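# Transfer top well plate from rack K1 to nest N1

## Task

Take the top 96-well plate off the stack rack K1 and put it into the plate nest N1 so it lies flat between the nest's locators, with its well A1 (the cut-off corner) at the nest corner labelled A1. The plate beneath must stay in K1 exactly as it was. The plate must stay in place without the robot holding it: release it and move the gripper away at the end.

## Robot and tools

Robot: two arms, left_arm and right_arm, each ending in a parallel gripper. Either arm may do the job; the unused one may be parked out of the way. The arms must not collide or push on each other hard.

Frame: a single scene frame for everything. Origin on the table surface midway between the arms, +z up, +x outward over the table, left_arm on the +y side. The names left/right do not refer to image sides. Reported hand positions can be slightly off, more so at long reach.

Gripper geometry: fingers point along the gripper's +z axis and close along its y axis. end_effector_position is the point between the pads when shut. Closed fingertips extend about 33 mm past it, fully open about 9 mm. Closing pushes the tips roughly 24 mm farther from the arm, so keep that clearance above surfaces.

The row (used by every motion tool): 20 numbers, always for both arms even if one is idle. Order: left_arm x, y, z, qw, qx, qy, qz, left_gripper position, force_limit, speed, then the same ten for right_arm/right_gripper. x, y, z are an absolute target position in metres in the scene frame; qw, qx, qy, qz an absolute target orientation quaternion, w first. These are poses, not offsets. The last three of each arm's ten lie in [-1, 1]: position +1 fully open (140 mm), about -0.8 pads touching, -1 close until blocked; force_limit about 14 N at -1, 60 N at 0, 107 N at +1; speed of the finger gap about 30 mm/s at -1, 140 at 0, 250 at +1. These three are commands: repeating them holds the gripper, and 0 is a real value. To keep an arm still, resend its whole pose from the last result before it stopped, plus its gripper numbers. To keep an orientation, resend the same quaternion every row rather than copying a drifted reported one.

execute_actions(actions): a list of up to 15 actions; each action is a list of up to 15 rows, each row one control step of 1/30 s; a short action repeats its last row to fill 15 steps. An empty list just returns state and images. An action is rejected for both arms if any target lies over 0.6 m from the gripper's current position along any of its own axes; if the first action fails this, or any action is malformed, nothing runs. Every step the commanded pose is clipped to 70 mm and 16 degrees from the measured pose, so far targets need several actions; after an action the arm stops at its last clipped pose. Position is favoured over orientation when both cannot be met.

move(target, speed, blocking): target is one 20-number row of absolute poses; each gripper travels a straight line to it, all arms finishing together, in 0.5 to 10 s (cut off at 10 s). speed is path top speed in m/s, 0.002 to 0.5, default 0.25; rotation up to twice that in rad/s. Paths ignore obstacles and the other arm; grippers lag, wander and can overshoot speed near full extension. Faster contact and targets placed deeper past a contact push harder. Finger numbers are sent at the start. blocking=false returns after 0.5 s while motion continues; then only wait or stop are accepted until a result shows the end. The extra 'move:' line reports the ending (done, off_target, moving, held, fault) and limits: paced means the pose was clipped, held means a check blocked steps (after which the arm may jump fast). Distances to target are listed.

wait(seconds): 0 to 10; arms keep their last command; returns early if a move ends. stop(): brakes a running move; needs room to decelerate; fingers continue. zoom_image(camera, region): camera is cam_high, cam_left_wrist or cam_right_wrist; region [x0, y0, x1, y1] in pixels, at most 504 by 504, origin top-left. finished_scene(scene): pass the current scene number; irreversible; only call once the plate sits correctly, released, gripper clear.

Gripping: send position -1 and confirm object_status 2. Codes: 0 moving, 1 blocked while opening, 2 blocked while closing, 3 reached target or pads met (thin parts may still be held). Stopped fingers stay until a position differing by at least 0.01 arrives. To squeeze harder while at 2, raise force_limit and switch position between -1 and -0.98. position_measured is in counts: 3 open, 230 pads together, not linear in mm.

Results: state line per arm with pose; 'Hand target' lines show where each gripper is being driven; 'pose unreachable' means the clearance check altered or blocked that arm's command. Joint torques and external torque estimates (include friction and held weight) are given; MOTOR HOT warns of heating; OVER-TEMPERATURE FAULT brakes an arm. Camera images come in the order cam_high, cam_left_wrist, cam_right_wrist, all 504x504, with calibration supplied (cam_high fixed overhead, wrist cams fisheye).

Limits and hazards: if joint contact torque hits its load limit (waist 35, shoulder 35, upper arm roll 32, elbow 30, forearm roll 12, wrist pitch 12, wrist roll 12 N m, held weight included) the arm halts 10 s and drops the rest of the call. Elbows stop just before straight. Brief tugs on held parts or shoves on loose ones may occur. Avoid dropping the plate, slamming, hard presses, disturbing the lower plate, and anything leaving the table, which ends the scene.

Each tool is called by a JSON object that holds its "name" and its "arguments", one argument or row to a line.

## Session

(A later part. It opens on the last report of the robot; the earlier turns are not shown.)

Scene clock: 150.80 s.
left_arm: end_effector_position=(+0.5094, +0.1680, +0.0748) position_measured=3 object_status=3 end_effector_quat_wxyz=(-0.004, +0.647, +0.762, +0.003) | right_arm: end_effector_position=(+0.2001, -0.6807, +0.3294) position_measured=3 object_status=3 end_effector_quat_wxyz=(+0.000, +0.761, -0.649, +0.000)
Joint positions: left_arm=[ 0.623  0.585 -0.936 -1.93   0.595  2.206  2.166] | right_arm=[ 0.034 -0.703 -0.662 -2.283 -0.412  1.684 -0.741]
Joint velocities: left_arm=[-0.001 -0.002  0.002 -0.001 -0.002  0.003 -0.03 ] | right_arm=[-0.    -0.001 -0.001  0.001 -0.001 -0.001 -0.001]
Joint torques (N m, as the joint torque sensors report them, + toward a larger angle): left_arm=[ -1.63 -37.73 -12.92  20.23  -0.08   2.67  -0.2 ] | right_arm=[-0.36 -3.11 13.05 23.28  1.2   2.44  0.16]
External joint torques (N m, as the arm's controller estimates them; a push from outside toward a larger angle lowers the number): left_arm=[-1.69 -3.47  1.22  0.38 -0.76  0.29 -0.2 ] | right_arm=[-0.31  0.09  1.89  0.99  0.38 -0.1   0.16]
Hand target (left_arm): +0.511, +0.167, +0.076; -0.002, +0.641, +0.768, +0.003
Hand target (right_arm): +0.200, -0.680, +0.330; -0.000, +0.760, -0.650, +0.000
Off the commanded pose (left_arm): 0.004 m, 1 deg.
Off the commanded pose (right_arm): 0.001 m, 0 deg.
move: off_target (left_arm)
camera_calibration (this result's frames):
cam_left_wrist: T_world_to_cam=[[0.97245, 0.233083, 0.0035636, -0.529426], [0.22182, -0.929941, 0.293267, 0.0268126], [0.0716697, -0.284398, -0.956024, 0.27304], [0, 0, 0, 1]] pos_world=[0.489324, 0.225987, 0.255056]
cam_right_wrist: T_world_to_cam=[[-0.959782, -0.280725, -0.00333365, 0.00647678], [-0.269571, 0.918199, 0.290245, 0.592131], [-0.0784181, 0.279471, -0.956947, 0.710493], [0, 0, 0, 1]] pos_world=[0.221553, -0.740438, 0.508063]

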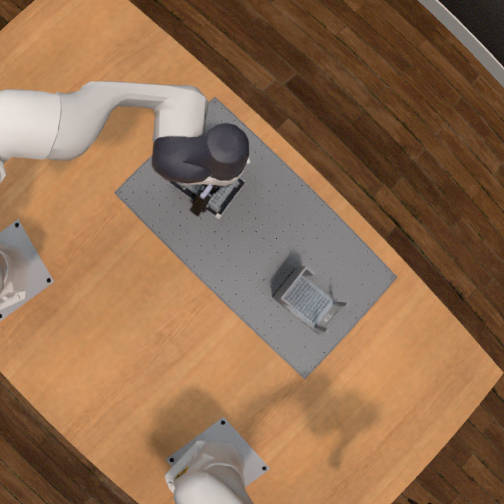

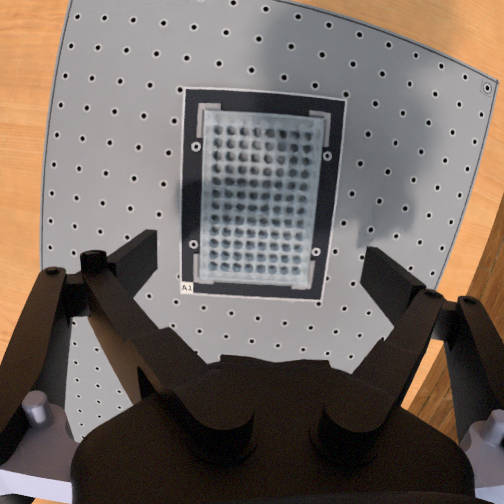

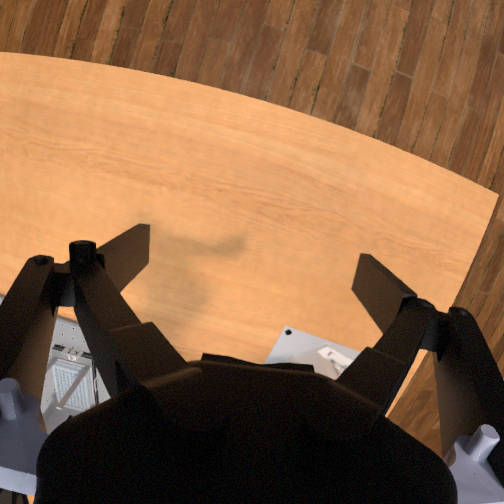

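{"name": "move", "arguments": {
  "target": [0.5,0.2044,0.0585,0,0.642,0.767,0,0.5,0,0,0.2,-0.68,0.33,0,0.76,-0.65,0,1,0,0],
  "speed": 0.05
}}

{"name": "execute_actions", "arguments": {
  "actions": [
    [[0.5,0.2044,0.0585,0,0.642,0.767,0,-1,0,-0.8,0.2,-0.68,0.33,0,0.76,-0.65,0,1,0,0]],
    [[0.5,0.2044,0.0585,0,0.642,0.767,0,-1,0,-0.8,0.2,-0.68,0.33,0,0.76,-0.65,0,1,0,0]]
  ]
}}

{"name": "move", "arguments": {
  "target": [0.5,0.2044,0.09,0,0.642,0.767,0,-1,0,-0.8,0.2,-0.68,0.33,0,0.76,-0.65,0,1,0,0],
  "speed": 0.04
}}

{"name": "move", "arguments": {
  "target": [0.5,0.2044,0.095,0,-0.087,0.996,0,-1,0,-0.8,0.2,-0.68,0.33,0,0.76,-0.65,0,1,0,0],
  "speed": 0.4
}}

{"name": "move", "arguments": {
  "target": [0.5,0.2044,0.085,0,-0.767,0.642,0,-1,0,-0.8,0.2,-0.68,0.33,0,0.76,-0.65,0,1,0,0],
  "speed": 0.4
}}

{"name": "move", "arguments": {
  "target": [0.5,0.2044,0.07,0,-0.767,0.642,0,-1,0,-0.8,0.2,-0.68,0.33,0,0.76,-0.65,0,1,0,0],
  "speed": 0.03
}}

{"name": "zoom_image", "arguments": {
  "camera": "cam_left_wrist",
  "region": [180,130,360,230]
}}

Scene clock: 163.90 s.
left_arm: end_effector_position=(+0.4988, +0.2059, +0.0572) position_measured=66 object_status=3 end_effector_quat_wxyz=(-0.003, +0.637, +0.771, -0.001) | right_arm: end_effector_position=(+0.2001, -0.6807, +0.3294) position_measured=3 object_status=3 end_effector_quat_wxyz=(+0.000, +0.761, -0.649, +0.000)
Joint positions: left_arm=[ 0.726  0.558 -0.952 -2.033  0.603  2.276  2.175] | right_arm=[ 0.034 -0.703 -0.662 -2.283 -0.412  1.684 -0.741]
Joint velocities: left_arm=[ 0.006 -0.001 -0.014 -0.005  0.009  0.02   0.01 ] | right_arm=[ 0.    -0.     0.    -0.002 -0.    -0.001 -0.   ]
Joint torques (N m, as the joint torque sensors report them, + toward a larger angle): left_arm=[  0.2  -34.65 -14.45  17.84   1.28   2.74   0.42] | right_arm=[-0.23 -3.45 12.76 22.56  1.12  2.39  0.22]
External joint torques (N m, as the arm's controller estimates them; a push from outside toward a larger angle lowers the number): left_arm=[ 0.31 -2.56 -0.7  -1.45  0.63  0.34  0.42] | right_arm=[-0.26 -0.4   1.56  0.4   0.29 -0.14  0.22]
Hand target (left_arm): +0.500, +0.204, +0.058; -0.000, +0.642, +0.767, +0.000
Hand target (right_arm): +0.200, -0.680, +0.330; -0.000, +0.760, -0.650, +0.000
Off the commanded pose (left_arm): 0.002 m, 1 deg.
Off the commanded pose (right_arm): 0.001 m, 0 deg.
move: done
camera_calibration (this result's frames):
cam_left_wrist: T_world_to_cam=[[0.965444, 0.260605, -0.00160873, -0.529768], [0.24926, -0.921576, 0.297604, 0.0538601], [0.0760745, -0.287721, -0.954688, 0.266214], [0, 0, 0, 1]] pos_world=[0.477785, 0.264292, 0.23727]
cam_right_wrist: T_world_to_cam=[[-0.959782, -0.280725, -0.00333359, 0.00647685], [-0.26957, 0.918199, 0.290245, 0.592131], [-0.0784181, 0.279471, -0.956947, 0.710493], [0, 0, 0, 1]] pos_world=[0.221553, -0.740438, 0.508063]

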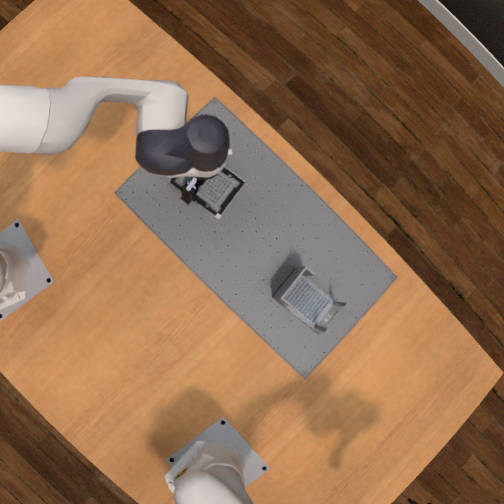

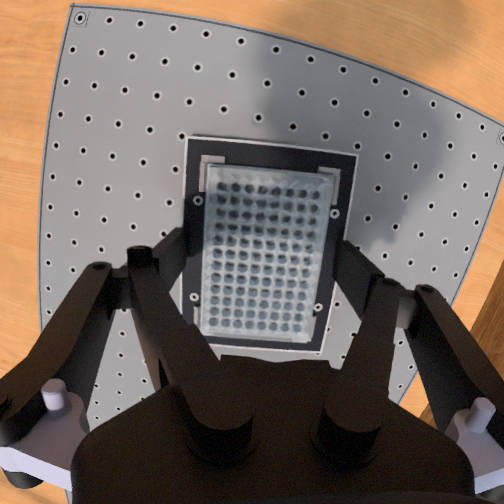

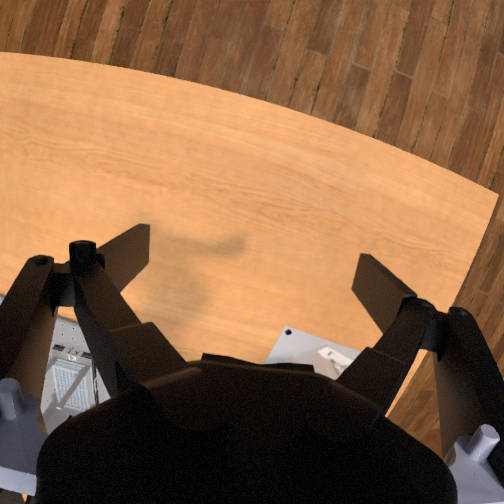

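Scene clock: 164.90 s.
left_arm: end_effector_position=(+0.5002, +0.2048, +0.0590) position_measured=110 object_status=2 end_effector_quat_wxyz=(-0.001, +0.639, +0.769, +0.000) | right_arm: end_effector_position=(+0.2001, -0.6807, +0.3294) position_measured=3 object_status=3 end_effector_quat_wxyz=(+0.000, +0.761, -0.649, +0.000)
Joint positions: left_arm=[ 0.728  0.556 -0.956 -2.033  0.605  2.279  2.179] | right_arm=[ 0.034 -0.703 -0.662 -2.283 -0.412  1.684 -0.741]
Joint velocities: left_arm=[-0.001 -0.     0.001 -0.    -0.001 -0.001 -0.   ] | right_arm=[-0.     0.001 -0.     0.001 -0.001 -0.     0.001]
Joint torques (N m, as the joint torque sensors report them, + toward a larger angle): left_arm=[  0.45 -33.07 -14.6   18.16   1.11   2.67   0.4 ] | right_arm=[ 0.22 -3.66 13.16 22.7   1.16  2.36  0.17]
External joint torques (N m, as the arm's controller estimates them; a push from outside toward a larger angle lowers the number): left_arm=[ 0.42 -1.12 -0.95 -1.15  0.46  0.27  0.4 ] | right_arm=[ 0.21 -0.65  2.    0.52  0.34 -0.17  0.17]
External joint torques at the end of the 1st action: left_arm=[ 0.46 -1.23 -0.48 -1.    0.45  0.16  0.31] | right_arm=[-0.3  -0.26  1.69  0.55  0.31 -0.14  0.18]
Hand target (left_arm): +0.500, +0.204, +0.058; -0.000, +0.642, +0.767, +0.000
Hand target (right_arm): +0.200, -0.680, +0.330; -0.000, +0.760, -0.650, +0.000
Off the commanded pose (left_arm): 0.001 m, 0 deg.
Off the commanded pose (right_arm): 0.001 m, 0 deg.
camera_calibration (this result's frames):
cam_left_wrist: T_world_to_cam=[[0.966953, 0.254935, 0.00317527, -0.530751], [0.242212, -0.92244, 0.300727, 0.0554635], [0.079595, -0.29002, -0.953705, 0.26615], [0, 0, 0, 1]] pos_world=[0.478593, 0.263658, 0.238835]
cam_right_wrist: T_world_to_cam=[[-0.959782, -0.280725, -0.00333381, 0.00647668], [-0.269571, 0.918199, 0.290245, 0.59213], [-0.0784181, 0.279471, -0.956947, 0.710494], [0, 0, 0, 1]] pos_world=[0.221553, -0.740438, 0.508063]

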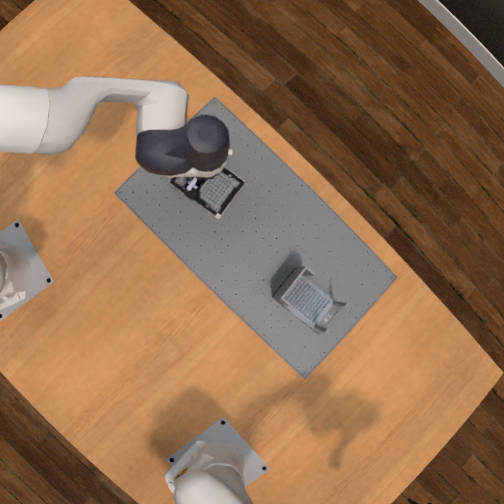

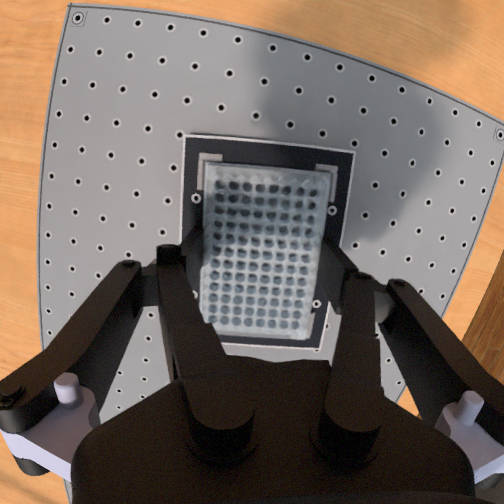

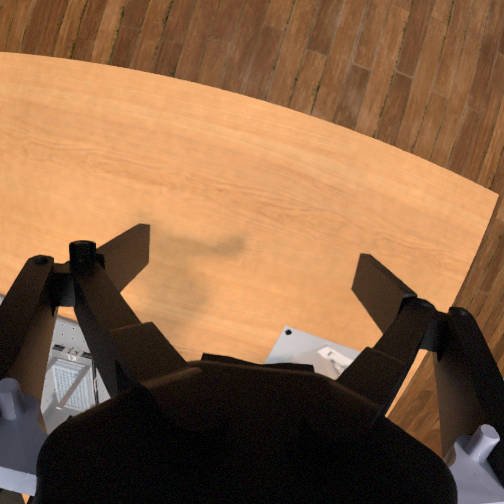

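Scene clock: 165.97 s.
left_arm: end_effector_position=(+0.5001, +0.2037, +0.0890) position_measured=110 object_status=2 end_effector_quat_wxyz=(+0.001, +0.639, +0.769, +0.000) | right_arm: end_effector_position=(+0.2001, -0.6807, +0.3294) position_measured=3 object_status=3 end_effector_quat_wxyz=(+0.000, +0.761, -0.649, +0.000)
Joint positions: left_arm=[ 0.781  0.513 -1.025 -2.027  0.561  2.232  2.204] | right_arm=[ 0.034 -0.703 -0.662 -2.283 -0.412  1.684 -0.741]
Joint velocities: left_arm=[ 0.011  0.001 -0.01  -0.     0.    -0.016  0.012] | right_arm=[-0.001  0.     0.    -0.     0.     0.001 -0.   ]
Joint torques (N m, as the joint torque sensors report them, + toward a larger angle): left_arm=[  0.23 -31.65 -15.86  20.5   -0.01   1.97   0.38] | right_arm=[-0.23 -3.29 12.85 22.93  1.12  2.38  0.16]
External joint torques (N m, as the arm's controller estimates them; a push from outside toward a larger angle lowers the number): left_arm=[ 0.23 -2.04 -2.64  0.48 -0.69 -0.44  0.38] | right_arm=[-0.13 -0.09  1.75  0.63  0.3  -0.15  0.16]
Hand target (left_arm): +0.500, +0.204, +0.090; +0.000, +0.642, +0.767, -0.000
Hand target (right_arm): +0.200, -0.680, +0.330; -0.000, +0.760, -0.650, +0.000
Off the commanded pose (left_arm): 0.001 m, 0 deg.
Off the commanded pose (right_arm): 0.001 m, 0 deg.
move: done
camera_calibration (this result's frames):
cam_left_wrist: T_world_to_cam=[[0.967148, 0.254154, 0.00549155, -0.530566], [0.240569, -0.922008, 0.303362, 0.0459968], [0.0821639, -0.292075, -0.952859, 0.293518], [0, 0, 0, 1]] pos_world=[0.477954, 0.262984, 0.268641]
cam_right_wrist: T_world_to_cam=[[-0.959782, -0.280725, -0.00333359, 0.00647646], [-0.269571, 0.918199, 0.290245, 0.59213], [-0.0784183, 0.279471, -0.956946, 0.710494], [0, 0, 0, 1]] pos_world=[0.221553, -0.740438, 0.508063]

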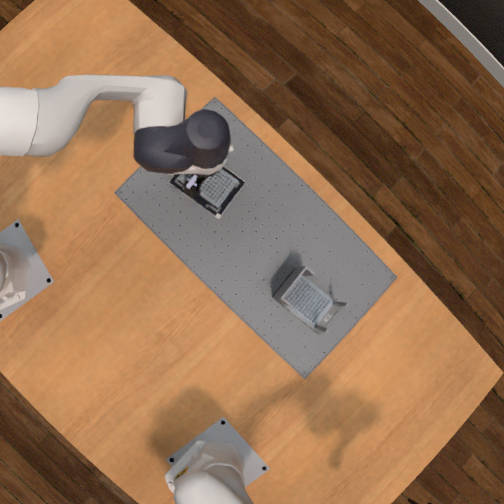

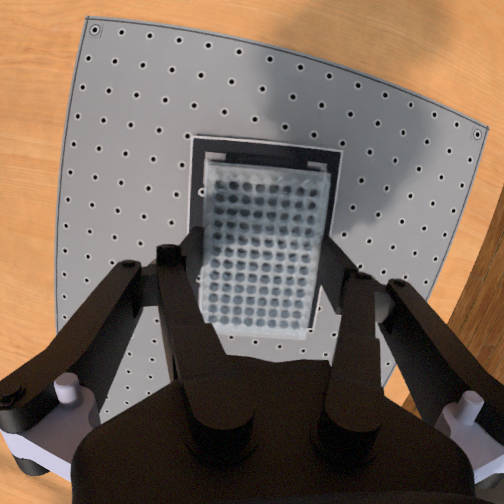

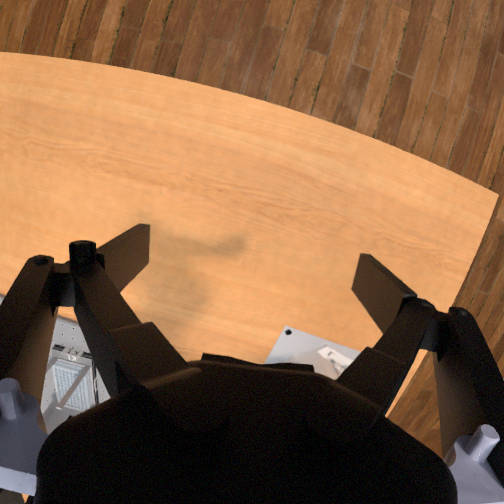

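Scene clock: 169.07 s.
left_arm: end_effector_position=(+0.4986, +0.2027, +0.0930) position_measured=110 object_status=2 end_effector_quat_wxyz=(-0.001, -0.078, +0.997, -0.002) | right_arm: end_effector_position=(+0.2001, -0.6807, +0.3294) position_measured=3 object_status=3 end_effector_quat_wxyz=(+0.000, +0.761, -0.649, +0.000)
Joint positions: left_arm=[ 0.244  0.302 -0.438 -2.049  0.166  2.317  0.919] | right_arm=[ 0.034 -0.703 -0.662 -2.283 -0.412  1.684 -0.741]
Joint velocities: left_arm=[-0.001 -0.001  0.001 -0.002 -0.001 -0.001 -0.029] | right_arm=[-0.     0.001  0.001 -0.    -0.001  0.     0.001]
Joint torques (N m, as the joint torque sensors report them, + toward a larger angle): left_arm=[ -1.5  -40.08  -2.93  22.42  -0.14   2.18  -0.31] | right_arm=[-0.2  -3.53 13.04 22.72  1.09  2.42  0.16]
External joint torques (N m, as the arm's controller estimates them; a push from outside toward a larger angle lowers the number): left_arm=[-1.55 -3.38  0.84  0.7  -0.72 -0.25 -0.31] | right_arm=[-0.17 -0.4   1.9   0.5   0.28 -0.11  0.16]
Hand target (left_arm): +0.499, +0.203, +0.095; -0.001, -0.087, +0.996, -0.002
Hand target (right_arm): +0.200, -0.680, +0.330; -0.000, +0.760, -0.650, +0.000
Off the commanded pose (left_arm): 0.003 m, 1 deg.
Off the commanded pose (right_arm): 0.001 m, 0 deg.
move: done
camera_calibration (this result's frames):
cam_left_wrist: T_world_to_cam=[[-0.227732, 0.973724, 0.000168216, -0.0785215], [0.929278, 0.217286, 0.298713, -0.529656], [0.290828, 0.068183, -0.954343, 0.120199], [0, 0, 0, 1]] pos_world=[0.439358, 0.183349, 0.272939]
cam_right_wrist: T_world_to_cam=[[-0.959782, -0.280726, -0.00333345, 0.00647581], [-0.269571, 0.918199, 0.290246, 0.592129], [-0.0784188, 0.279472, -0.956946, 0.710495], [0, 0, 0, 1]] pos_world=[0.221552, -0.740437, 0.508063]

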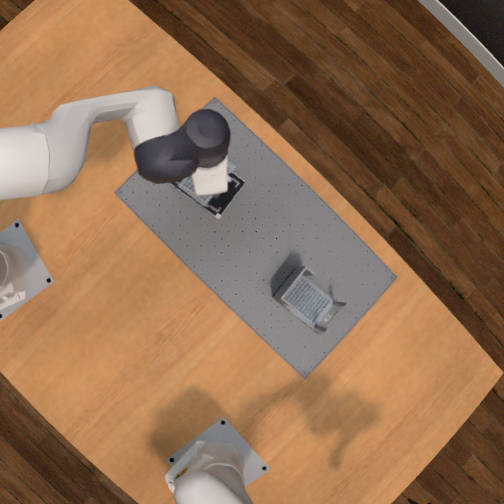

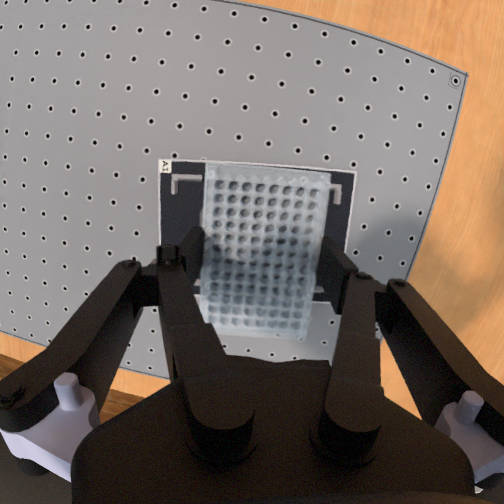

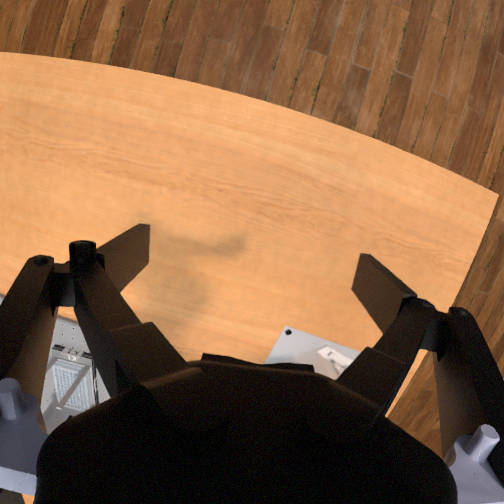

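Scene clock: 172.20 s.
left_arm: end_effector_position=(+0.4995, +0.2029, +0.0847) position_measured=110 object_status=2 end_effector_quat_wxyz=(+0.002, +0.762, -0.648, +0.002) | right_arm: end_effector_position=(+0.2001, -0.6807, +0.3294) position_measured=3 object_status=3 end_effector_quat_wxyz=(+0.000, +0.761, -0.649, +0.000)
Joint positions: left_arm=[-0.277  0.289  0.105 -2.057 -0.049  2.347 -0.51 ] | right_arm=[ 0.034 -0.703 -0.662 -2.283 -0.412  1.684 -0.741]
Joint velocities: left_arm=[-0.006  0.001  0.004 -0.     0.001  0.001 -0.033] | right_arm=[-0.002 -0.    -0.     0.002  0.001  0.    -0.001]
Joint torques (N m, as the joint torque sensors report them, + toward a larger angle): left_arm=[ -1.42 -39.95   2.3   22.07   0.77   2.19  -0.3 ] | right_arm=[-0.24 -3.09 13.16 22.57  1.08  2.44  0.14]
External joint torques (N m, as the arm's controller estimates them; a push from outside toward a larger angle lowers the number): left_arm=[-1.42 -1.29  1.08  0.41  0.19 -0.32 -0.3 ] | right_arm=[-0.2   0.06  2.    0.32  0.26 -0.09  0.14]
Hand target (left_arm): +0.500, +0.203, +0.085; +0.001, +0.767, -0.642, +0.001
Hand target (right_arm): +0.200, -0.680, +0.330; -0.000, +0.760, -0.650, +0.000
Off the commanded pose (left_arm): 0.002 m, 1 deg.
Off the commanded pose (right_arm): 0.001 m, 0 deg.
move: done
camera_calibration (this result's frames):
cam_left_wrist: T_world_to_cam=[[-0.972563, -0.23259, 0.00469529, 0.537912], [-0.220772, 0.929132, 0.296603, -0.0978615], [-0.0733495, 0.287429, -0.954989, 0.249497], [0, 0, 0, 1]] pos_world=[0.519849, 0.144327, 0.264768]
cam_right_wrist: T_world_to_cam=[[-0.959782, -0.280726, -0.00333328, 0.00647484], [-0.269571, 0.918198, 0.290248, 0.592127], [-0.0784194, 0.279473, -0.956946, 0.710496], [0, 0, 0, 1]] pos_world=[0.221551, -0.740437, 0.508064]

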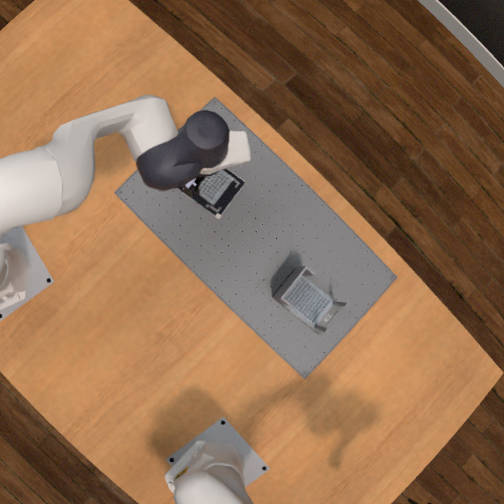

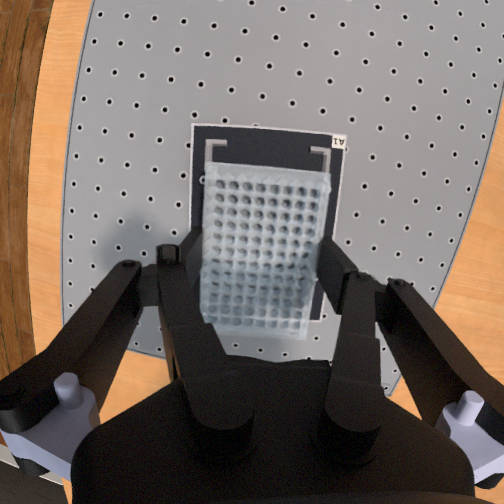

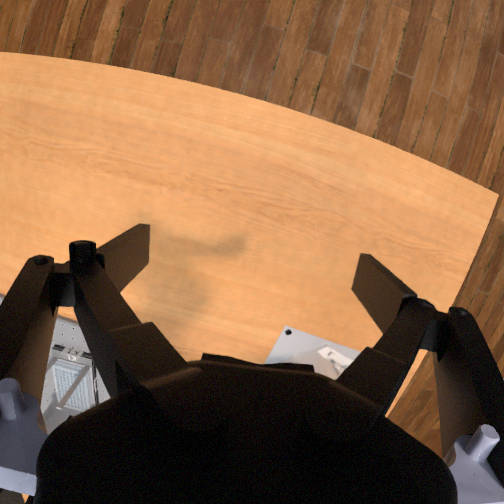

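Scene clock: 172.97 s.
left_arm: end_effector_position=(+0.4990, +0.2042, +0.0704) position_measured=110 object_status=2 end_effector_quat_wxyz=(+0.001, +0.764, -0.645, -0.001) | right_arm: end_effector_position=(+0.2001, -0.6807, +0.3294) position_measured=3 object_status=3 end_effector_quat_wxyz=(+0.000, +0.761, -0.649, +0.000)
Joint positions: left_arm=[-0.277  0.315  0.105 -2.061 -0.049  2.37  -0.517] | right_arm=[ 0.034 -0.703 -0.662 -2.283 -0.412  1.684 -0.741]
Joint velocities: left_arm=[-0.002 -0.002 -0.001  0.001 -0.     0.014 -0.009] | right_arm=[ 0.001 -0.     0.    -0.    -0.     0.     0.   ]
Joint torques (N m, as the joint torque sensors report them, + toward a larger angle): left_arm=[ -1.13 -40.82   2.34  20.39   0.78   2.81  -0.28] | right_arm=[-0.17 -3.41 12.73 22.92  1.13  2.42  0.16]
External joint torques (N m, as the arm's controller estimates them; a push from outside toward a larger angle lowers the number): left_arm=[-0.98 -1.63  1.14 -0.98  0.21  0.3  -0.28] | right_arm=[-0.23 -0.36  1.52  0.75  0.31 -0.11  0.16]
Hand target (left_arm): +0.500, +0.204, +0.070; -0.000, +0.767, -0.642, -0.000
Hand target (right_arm): +0.200, -0.680, +0.330; -0.000, +0.760, -0.650, +0.000
Off the commanded pose (left_arm): 0.001 m, 0 deg.
Off the commanded pose (right_arm): 0.001 m, 0 deg.
move: done
camera_calibration (this result's frames):
cam_left_wrist: T_world_to_cam=[[-0.970807, -0.239755, 0.0072037, 0.538228], [-0.22643, 0.925932, 0.30229, -0.0918933], [-0.0791456, 0.291834, -0.953189, 0.237278], [0, 0, 0, 1]] pos_world=[0.520487, 0.144884, 0.250072]
cam_right_wrist: T_world_to_cam=[[-0.959782, -0.280726, -0.00333328, 0.00647483], [-0.269571, 0.918198, 0.290248, 0.592127], [-0.0784195, 0.279473, -0.956946, 0.710496], [0, 0, 0, 1]] pos_world=[0.221551, -0.740437, 0.508064]

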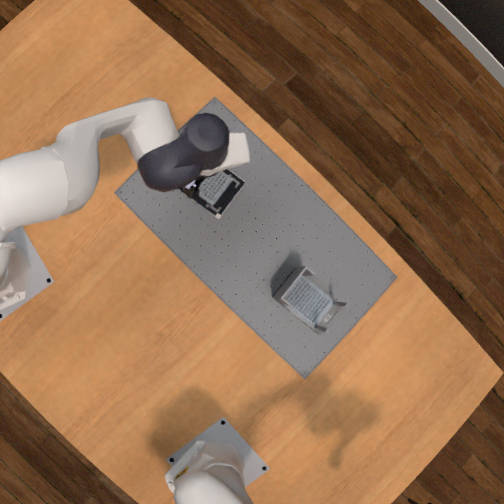

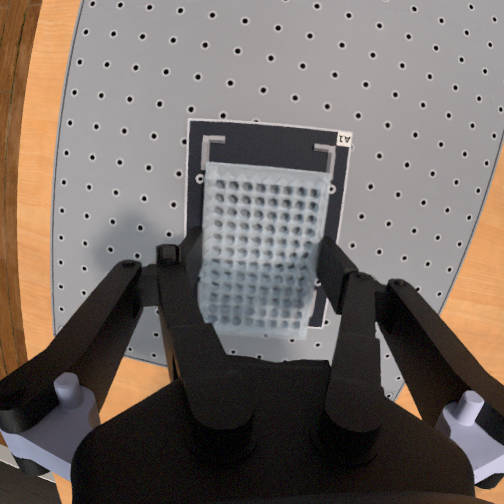

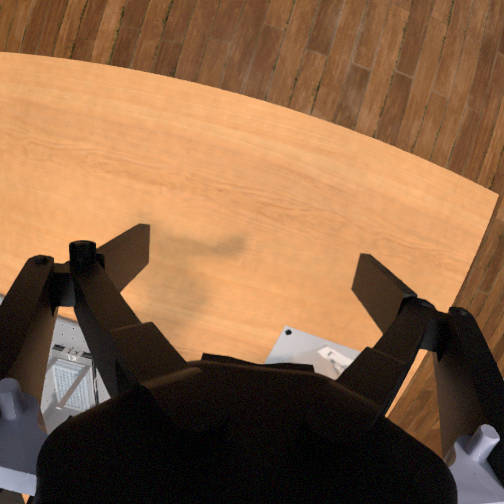

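Region (180, 130, 360, 230) of cam_left_wrist's 504x504 image, scaled by 2.800, with more detail than that image has.

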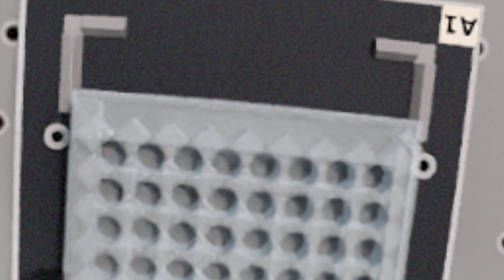

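{"name": "move", "arguments": {
  "target": [0.5015,0.1904,0.069,0,-0.769,0.639,0,-1,0,-0.8,0.2,-0.68,0.33,0,0.76,-0.65,0,1,0,0],
  "speed": 0.03
}}

{"name": "zoom_image", "arguments": {
  "camera": "cam_left_wrist",
  "region": [180,130,360,230]
}}

Scene clock: 177.90 s.
left_arm: end_effector_position=(+0.5017, +0.1906, +0.0691) position_measured=110 object_status=2 end_effector_quat_wxyz=(-0.000, +0.765, -0.644, +0.001) | right_arm: end_effector_position=(+0.2001, -0.6807, +0.3294) position_measured=3 object_status=3 end_effector_quat_wxyz=(+0.000, +0.761, -0.649, +0.000)
Joint positions: left_arm=[-0.297  0.333  0.105 -2.037 -0.049  2.37  -0.54 ] | right_arm=[ 0.034 -0.703 -0.662 -2.283 -0.412  1.684 -0.741]
Joint velocities: left_arm=[ 0.001  0.     0.001  0.001  0.002 -0.002 -0.017] | right_arm=[-0.     0.001 -0.    -0.001  0.001 -0.    -0.001]
Joint torques (N m, as the joint torque sensors report them, + toward a larger angle): left_arm=[ -1.57 -41.13   1.8   21.97   0.13   2.19  -0.25] | right_arm=[-0.04 -3.42 13.18 22.91  1.13  2.39  0.12]
External joint torques (N m, as the arm's controller estimates them; a push from outside toward a larger angle lowers the number): left_arm=[-1.72 -1.27  0.22  0.51 -0.44 -0.34 -0.25] | right_arm=[-0.08 -0.41  1.99  0.81  0.3  -0.12  0.12]
Hand target (left_arm): +0.502, +0.190, +0.069; +0.000, +0.769, -0.639, -0.000
Hand target (right_arm): +0.200, -0.680, +0.330; -0.000, +0.760, -0.650, +0.000
Off the commanded pose (left_arm): 0.000 m, 1 deg.
Off the commanded pose (right_arm): 0.001 m, 0 deg.
move: done
camera_calibration (this result's frames):
cam_left_wrist: T_world_to_cam=[[-0.970229, -0.242179, 0.00215103, 0.538092], [-0.230321, 0.925399, 0.300978, -0.0761081], [-0.0748811, 0.291523, -0.953629, 0.238193], [0, 0, 0, 1]] pos_world=[0.52238, 0.131306, 0.248898]
cam_right_wrist: T_world_to_cam=[[-0.959782, -0.280727, -0.00333316, 0.006473], [-0.269572, 0.918197, 0.290249, 0.592124], [-0.0784203, 0.279474, -0.956945, 0.710498], [0, 0, 0, 1]] pos_world=[0.22155, -0.740436, 0.508066]

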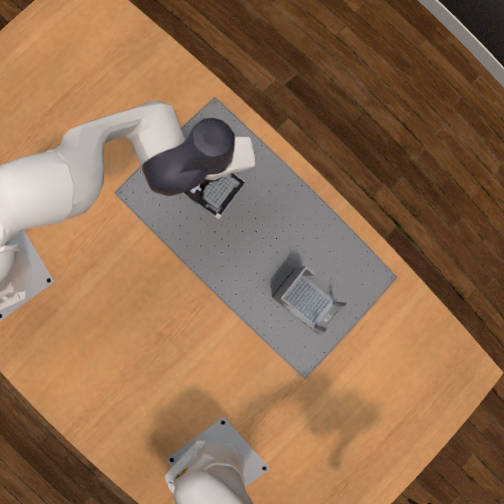

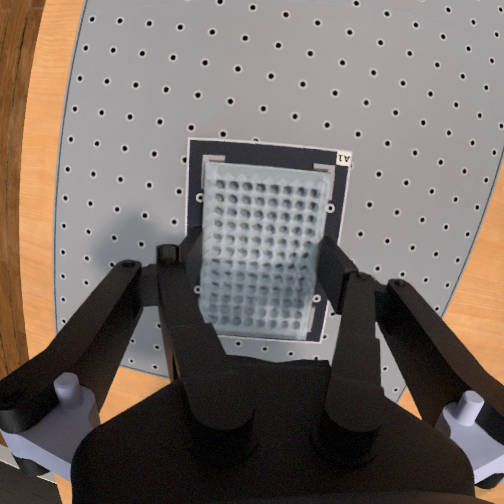

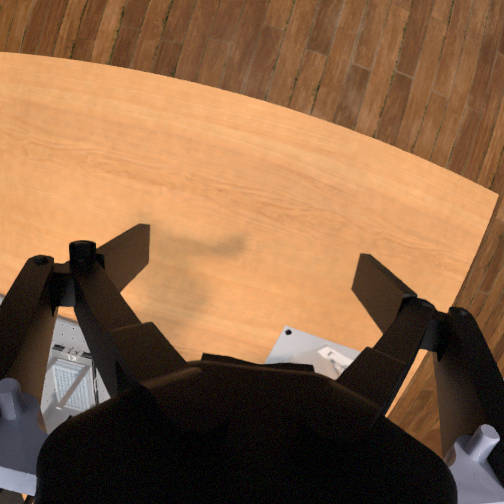

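Region (180, 130, 360, 230) of cam_left_wrist's 504x504 image, scaled by 2.800, with more detail than that image has.

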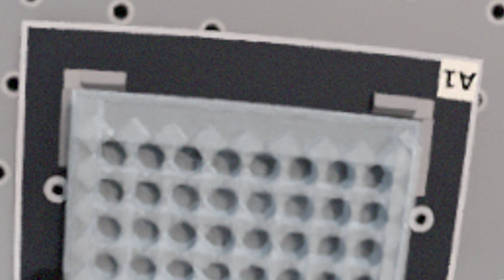

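{"name": "move", "arguments": {
  "target": [0.5013,0.1904,0.056,0,-0.771,0.637,0,-1,0,-0.8,0.2,-0.68,0.33,0,0.76,-0.65,0,1,0,0],
  "speed": 0.012
}}

{"name": "zoom_image", "arguments": {
  "camera": "cam_left_wrist",
  "region": [180,130,360,230]
}}

Scene clock: 182.07 s.
left_arm: end_effector_position=(+0.5017, +0.1909, +0.0589) position_measured=110 object_status=2 end_effector_quat_wxyz=(-0.000, +0.768, -0.640, -0.000) | right_arm: end_effector_position=(+0.2001, -0.6807, +0.3294) position_measured=3 object_status=3 end_effector_quat_wxyz=(+0.000, +0.761, -0.649, +0.000)
Joint positions: left_arm=[-0.297  0.352  0.105 -2.039 -0.051  2.388 -0.548] | right_arm=[ 0.034 -0.703 -0.662 -2.283 -0.412  1.684 -0.741]
Joint velocities: left_arm=[-0.001 -0.     0.    -0.     0.    -0.001  0.001] | right_arm=[-0.001 -0.001 -0.001  0.001  0.001 -0.001 -0.001]
Joint torques (N m, as the joint torque sensors report them, + toward a larger angle): left_arm=[ -1.06 -39.62   1.19  19.28  -0.26   3.45  -0.33] | right_arm=[ 0.09 -3.55 13.35 22.78  1.13  2.35  0.19]
External joint torques (N m, as the arm's controller estimates them; a push from outside toward a larger angle lowers the number): left_arm=[-1.11  0.49 -0.34 -1.92 -0.82  0.93 -0.33] | right_arm=[ 0.19 -0.36  2.29  0.51  0.32 -0.18  0.19]
Hand target (left_arm): +0.501, +0.190, +0.056; -0.000, +0.771, -0.637, -0.000
Hand target (right_arm): +0.200, -0.680, +0.330; -0.000, +0.760, -0.650, +0.000
Off the commanded pose (left_arm): 0.003 m, 0 deg.
Off the commanded pose (right_arm): 0.001 m, 0 deg.
move: done
camera_calibration (this result's frames):
cam_left_wrist: T_world_to_cam=[[-0.967878, -0.251398, 0.0033167, 0.538734], [-0.238615, 0.922659, 0.302924, -0.0687719], [-0.0792147, 0.292402, -0.953009, 0.230323], [0, 0, 0, 1]] pos_world=[0.523263, 0.131543, 0.238545]
cam_right_wrist: T_world_to_cam=[[-0.959782, -0.280728, -0.00333291, 0.00647204], [-0.269573, 0.918197, 0.29025, 0.592123], [-0.0784211, 0.279475, -0.956945, 0.710499], [0, 0, 0, 1]] pos_world=[0.22155, -0.740435, 0.508066]

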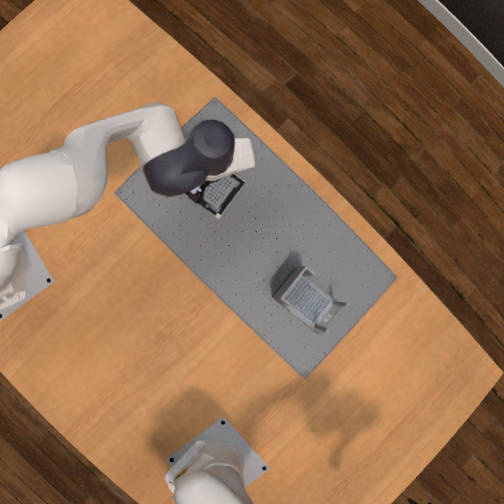

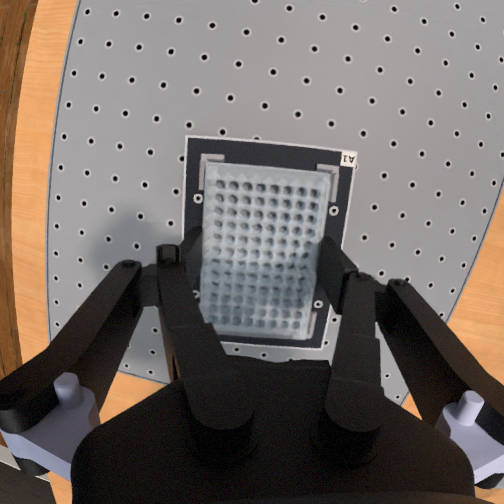

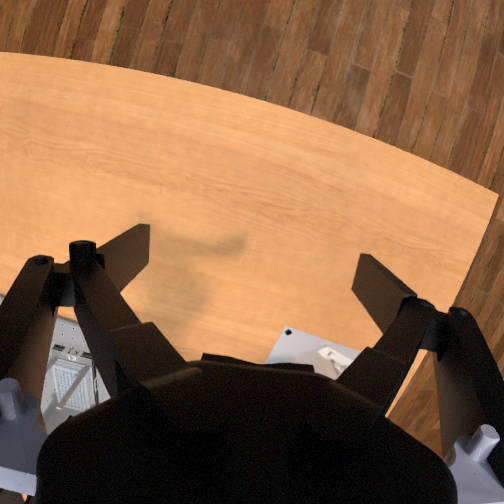

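Region (180, 130, 360, 230) of cam_left_wrist's 504x504 image, scaled by 2.800, with more detail than that image has.

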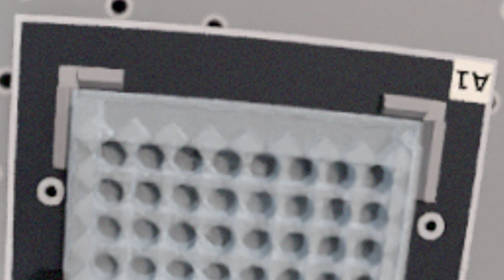

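{"name": "execute_actions", "arguments": {
  "actions": [
    [[0.4995,0.1895,0.0585,0,-0.769,0.639,0,-1,0,-0.8,0.2,-0.68,0.33,0,0.76,-0.65,0,1,0,0]],
    [[0.4995,0.1895,0.0565,0,-0.769,0.639,0,-1,0,-0.8,0.2,-0.68,0.33,0,0.76,-0.65,0,1,0,0]],
    [[0.5007,0.19,0.0585,0,-0.769,0.639,0,0.6,0,-0.6,0.2,-0.68,0.33,0,0.76,-0.65,0,1,0,0]]
  ]
}}

{"name": "move", "arguments": {
  "target": [0.49,0.25,0.16,0,-0.769,0.639,0,1,0,0,0.2,-0.68,0.33,0,0.76,-0.65,0,1,0,0],
  "speed": 0.15
}}

{"name": "zoom_image", "arguments": {
  "camera": "cam_left_wrist",
  "region": [180,70,350,240]
}}

Scene clock: 189.17 s.
left_arm: end_effector_position=(+0.5009, +0.1907, +0.0588) position_measured=54 object_status=0 end_effector_quat_wxyz=(-0.001, +0.768, -0.640, +0.000) | right_arm: end_effector_position=(+0.2001, -0.6807, +0.3294) position_measured=3 object_status=3 end_effector_quat_wxyz=(+0.000, +0.761, -0.649, +0.000)
Joint positions: left_arm=[-0.298  0.35   0.105 -2.043 -0.051  2.391 -0.548] | right_arm=[ 0.034 -0.703 -0.662 -2.283 -0.412  1.684 -0.741]
Joint velocities: left_arm=[ 0.     0.002 -0.001  0.001  0.    -0.    -0.001] | right_arm=[ 0.001 -0.     0.001  0.001 -0.001 -0.     0.001]
Joint torques (N m, as the joint torque sensors report them, + toward a larger angle): left_arm=[ -0.68 -41.52   0.88  21.47   0.04   2.35  -0.12] | right_arm=[-0.1  -3.58 12.99 22.64  1.15  2.38  0.16]
External joint torques (N m, as the arm's controller estimates them; a push from outside toward a larger angle lowers the number): left_arm=[-0.63 -1.62 -0.55  0.31 -0.52 -0.16 -0.12] | right_arm=[-0.11 -0.46  1.8   0.42  0.33 -0.15  0.16]
External joint torques at the end of the 1st action: left_arm=[-1.61 -2.57 -0.42 -1.85 -0.35  0.23 -0.22] | right_arm=[-0.09 -0.18  1.67  0.5   0.34 -0.14  0.19]
External joint torques at the end of the 2nd action: left_arm=[-1.28 -0.41 -0.81 -1.63 -0.51  0.59 -0.22] | right_arm=[-0.09 -0.33  2.    0.62  0.3  -0.15  0.17]
Hand target (left_arm): +0.501, +0.190, +0.059; +0.000, +0.769, -0.639, +0.000
Hand target (right_arm): +0.200, -0.680, +0.330; -0.000, +0.760, -0.650, +0.000
Off the commanded pose (left_arm): 0.001 m, 0 deg.
Off the commanded pose (right_arm): 0.001 m, 0 deg.
camera_calibration (this result's frames):
cam_left_wrist: T_world_to_cam=[[-0.968053, -0.250733, 0.00236768, 0.537915], [-0.238329, 0.923014, 0.302066, -0.0689035], [-0.0779233, 0.291852, -0.953284, 0.229767], [0, 0, 0, 1]] pos_world=[0.522213, 0.131414, 0.238573]
cam_right_wrist: T_world_to_cam=[[-0.959782, -0.280728, -0.00333275, 0.00647199], [-0.269572, 0.918197, 0.290251, 0.592122], [-0.0784212, 0.279476, -0.956945, 0.710499], [0, 0, 0, 1]] pos_world=[0.22155, -0.740435, 0.508066]

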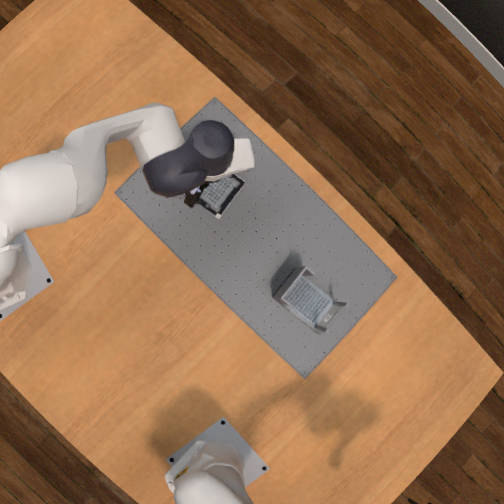

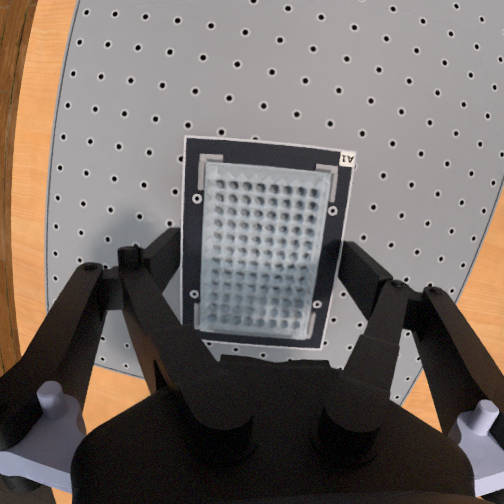

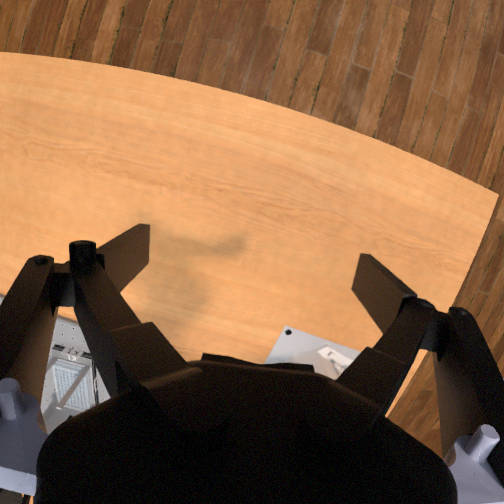

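Scene clock: 190.57 s.
left_arm: end_effector_position=(+0.4906, +0.2473, +0.1611) position_measured=3 object_status=3 end_effector_quat_wxyz=(+0.000, +0.772, -0.636, +0.004) | right_arm: end_effector_position=(+0.2001, -0.6807, +0.3294) position_measured=3 object_status=3 end_effector_quat_wxyz=(+0.000, +0.761, -0.649, +0.000)
Joint positions: left_arm=[-0.247  0.111  0.141 -2.089 -0.024  2.205 -0.49 ] | right_arm=[ 0.034 -0.703 -0.662 -2.283 -0.412  1.684 -0.741]
Joint velocities: left_arm=[-0.    -0.002  0.     0.001 -0.001 -0.008  0.013] | right_arm=[-0.    -0.001  0.     0.002 -0.001  0.    -0.001]
Joint torques (N m, as the joint torque sensors report them, + toward a larger angle): left_arm=[  0.6  -36.26   0.43  21.59   1.21   2.16   0.36] | right_arm=[ 0.05 -3.45 12.77 22.38  1.1   2.41  0.11]
External joint torques (N m, as the arm's controller estimates them; a push from outside toward a larger angle lowers the number): left_arm=[ 0.57 -1.85 -0.2  -1.64  0.56 -0.4   0.36] | right_arm=[ 0.05 -0.35  1.6   0.13  0.28 -0.12  0.11]
Hand target (left_arm): +0.489, +0.249, +0.160; +0.000, +0.768, -0.640, +0.001
Hand target (right_arm): +0.200, -0.680, +0.330; -0.000, +0.760, -0.650, +0.000
Off the commanded pose (left_arm): 0.003 m, 1 deg.
Off the commanded pose (right_arm): 0.001 m, 0 deg.
move: done
camera_calibration (this result's frames):
cam_left_wrist: T_world_to_cam=[[-0.965208, -0.261482, -0.000157526, 0.543524], [-0.249834, 0.922032, 0.295704, -0.147673], [-0.0771761, 0.285455, -0.95528, 0.311474], [0, 0, 0, 1]] pos_world=[0.511758, 0.189369, 0.341298]
cam_right_wrist: T_world_to_cam=[[-0.959782, -0.280728, -0.00333269, 0.00647193], [-0.269572, 0.918197, 0.29025, 0.592123], [-0.0784213, 0.279475, -0.956945, 0.710499], [0, 0, 0, 1]] pos_world=[0.22155, -0.740435, 0.508066]

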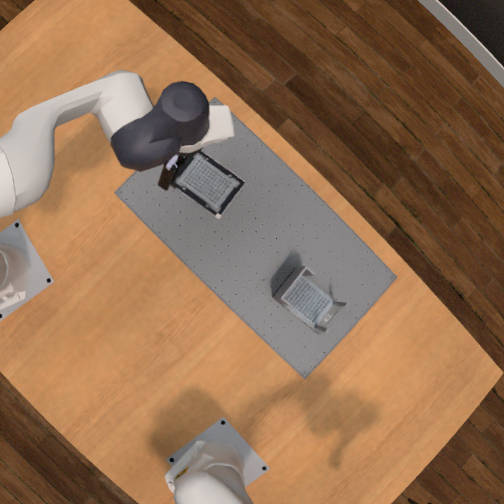

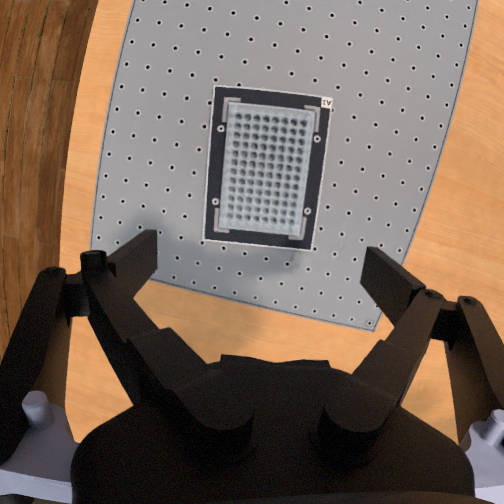

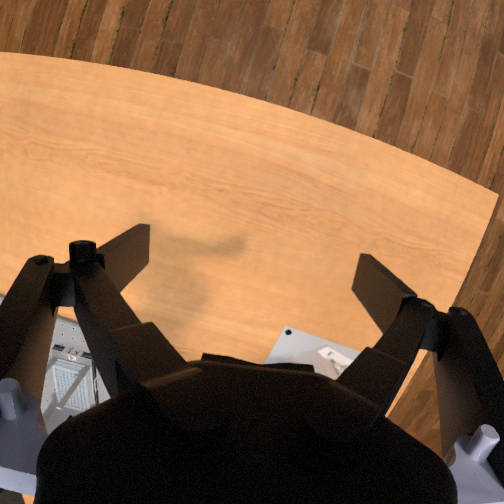

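Region (180, 70, 350, 240) of cam_left_wrist's 504x504 image, scaled by 2.965, with more detail than that image has.

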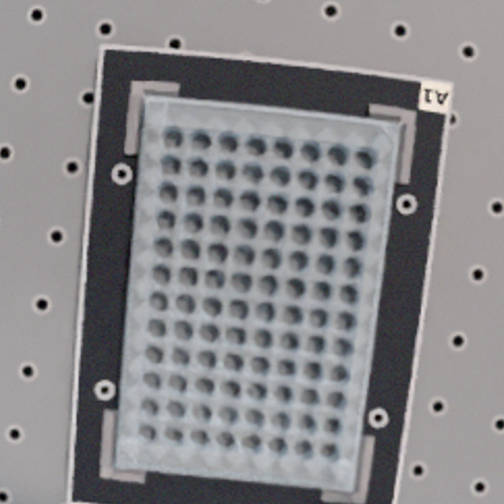

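{"name": "move", "arguments": {
  "target": [0.46,0.36,0.25,0,-0.769,0.639,0,1,0,0,0.2,-0.68,0.33,0,0.76,-0.65,0,1,0,0]
}}

{"name": "zoom_image", "arguments": {
  "camera": "cam_high",
  "region": [260,250,360,350]
}}

Scene clock: 196.83 s.
left_arm: end_effector_position=(+0.4604, +0.3580, +0.2513) position_measured=3 object_status=3 end_effector_quat_wxyz=(-0.000, +0.773, -0.634, +0.004) | right_arm: end_effector_position=(+0.2001, -0.6807, +0.3294) position_measured=3 object_status=3 end_effector_quat_wxyz=(+0.000, +0.761, -0.649, +0.000)
Joint positions: left_arm=[-0.162 -0.14   0.232 -2.144  0.031  2.016 -0.349] | right_arm=[ 0.034 -0.703 -0.662 -2.283 -0.412  1.684 -0.741]
Joint velocities: left_arm=[-0.    -0.    -0.    -0.002 -0.001 -0.008  0.026] | right_arm=[ 0.    -0.001  0.    -0.002  0.001 -0.    -0.   ]
Joint torques (N m, as the joint torque sensors report them, + toward a larger angle): left_arm=[ -0.7  -27.48  -1.07  22.94   1.29   2.06   0.37] | right_arm=[-0.39 -3.67 13.03 22.35  1.12  2.4   0.18]
External joint torques (N m, as the arm's controller estimates them; a push from outside toward a larger angle lowers the number): left_arm=[-0.6  -1.4   0.16 -1.22  0.57 -0.47  0.37] | right_arm=[-0.45 -0.64  1.8   0.23  0.29 -0.12  0.18]
Hand target (left_arm): +0.459, +0.359, +0.250; +0.000, +0.769, -0.640, +0.001
Hand target (right_arm): +0.200, -0.680, +0.330; -0.000, +0.760, -0.650, +0.000
Off the commanded pose (left_arm): 0.002 m, 1 deg.
Off the commanded pose (right_arm): 0.001 m, 0 deg.
move: done
camera_calibration (this result's frames):
cam_left_wrist: T_world_to_cam=[[-0.963559, -0.26749, -0.0016337, 0.545146], [-0.256022, 0.920447, 0.295346, -0.280416], [-0.0774984, 0.285002, -0.955389, 0.363987], [0, 0, 0, 1]] pos_world=[0.481696, 0.300193, 0.431459]
cam_right_wrist: T_world_to_cam=[[-0.959782, -0.280728, -0.00333229, 0.00647169], [-0.269572, 0.918197, 0.290251, 0.592122], [-0.0784217, 0.279476, -0.956945, 0.710499], [0, 0, 0, 1]] pos_world=[0.22155, -0.740435, 0.508066]

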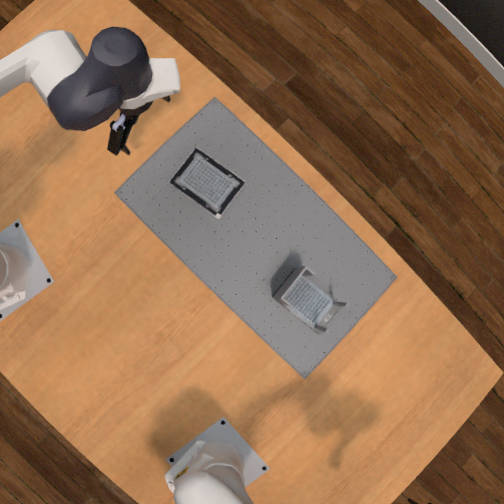

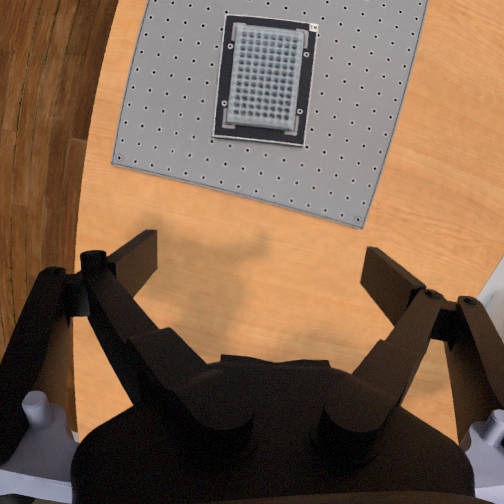

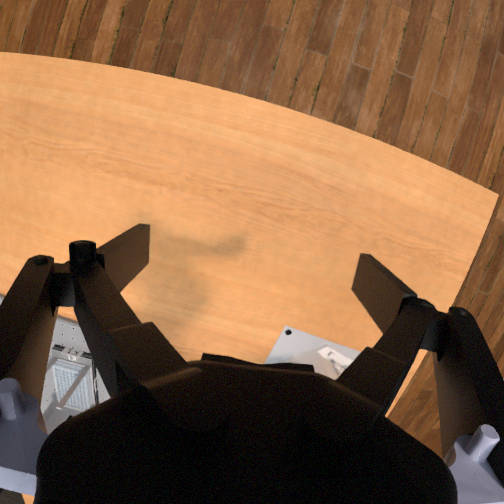

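Region (260, 250, 360, 350) of cam_high's 504x504 image, scaled by 5.040, with more detail than that image has.

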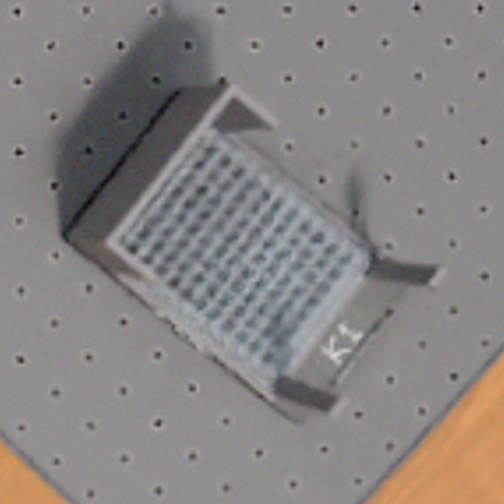

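{"name": "finished_scene", "arguments": {
  "scene": 1
}}

The scene is finished: the task was done.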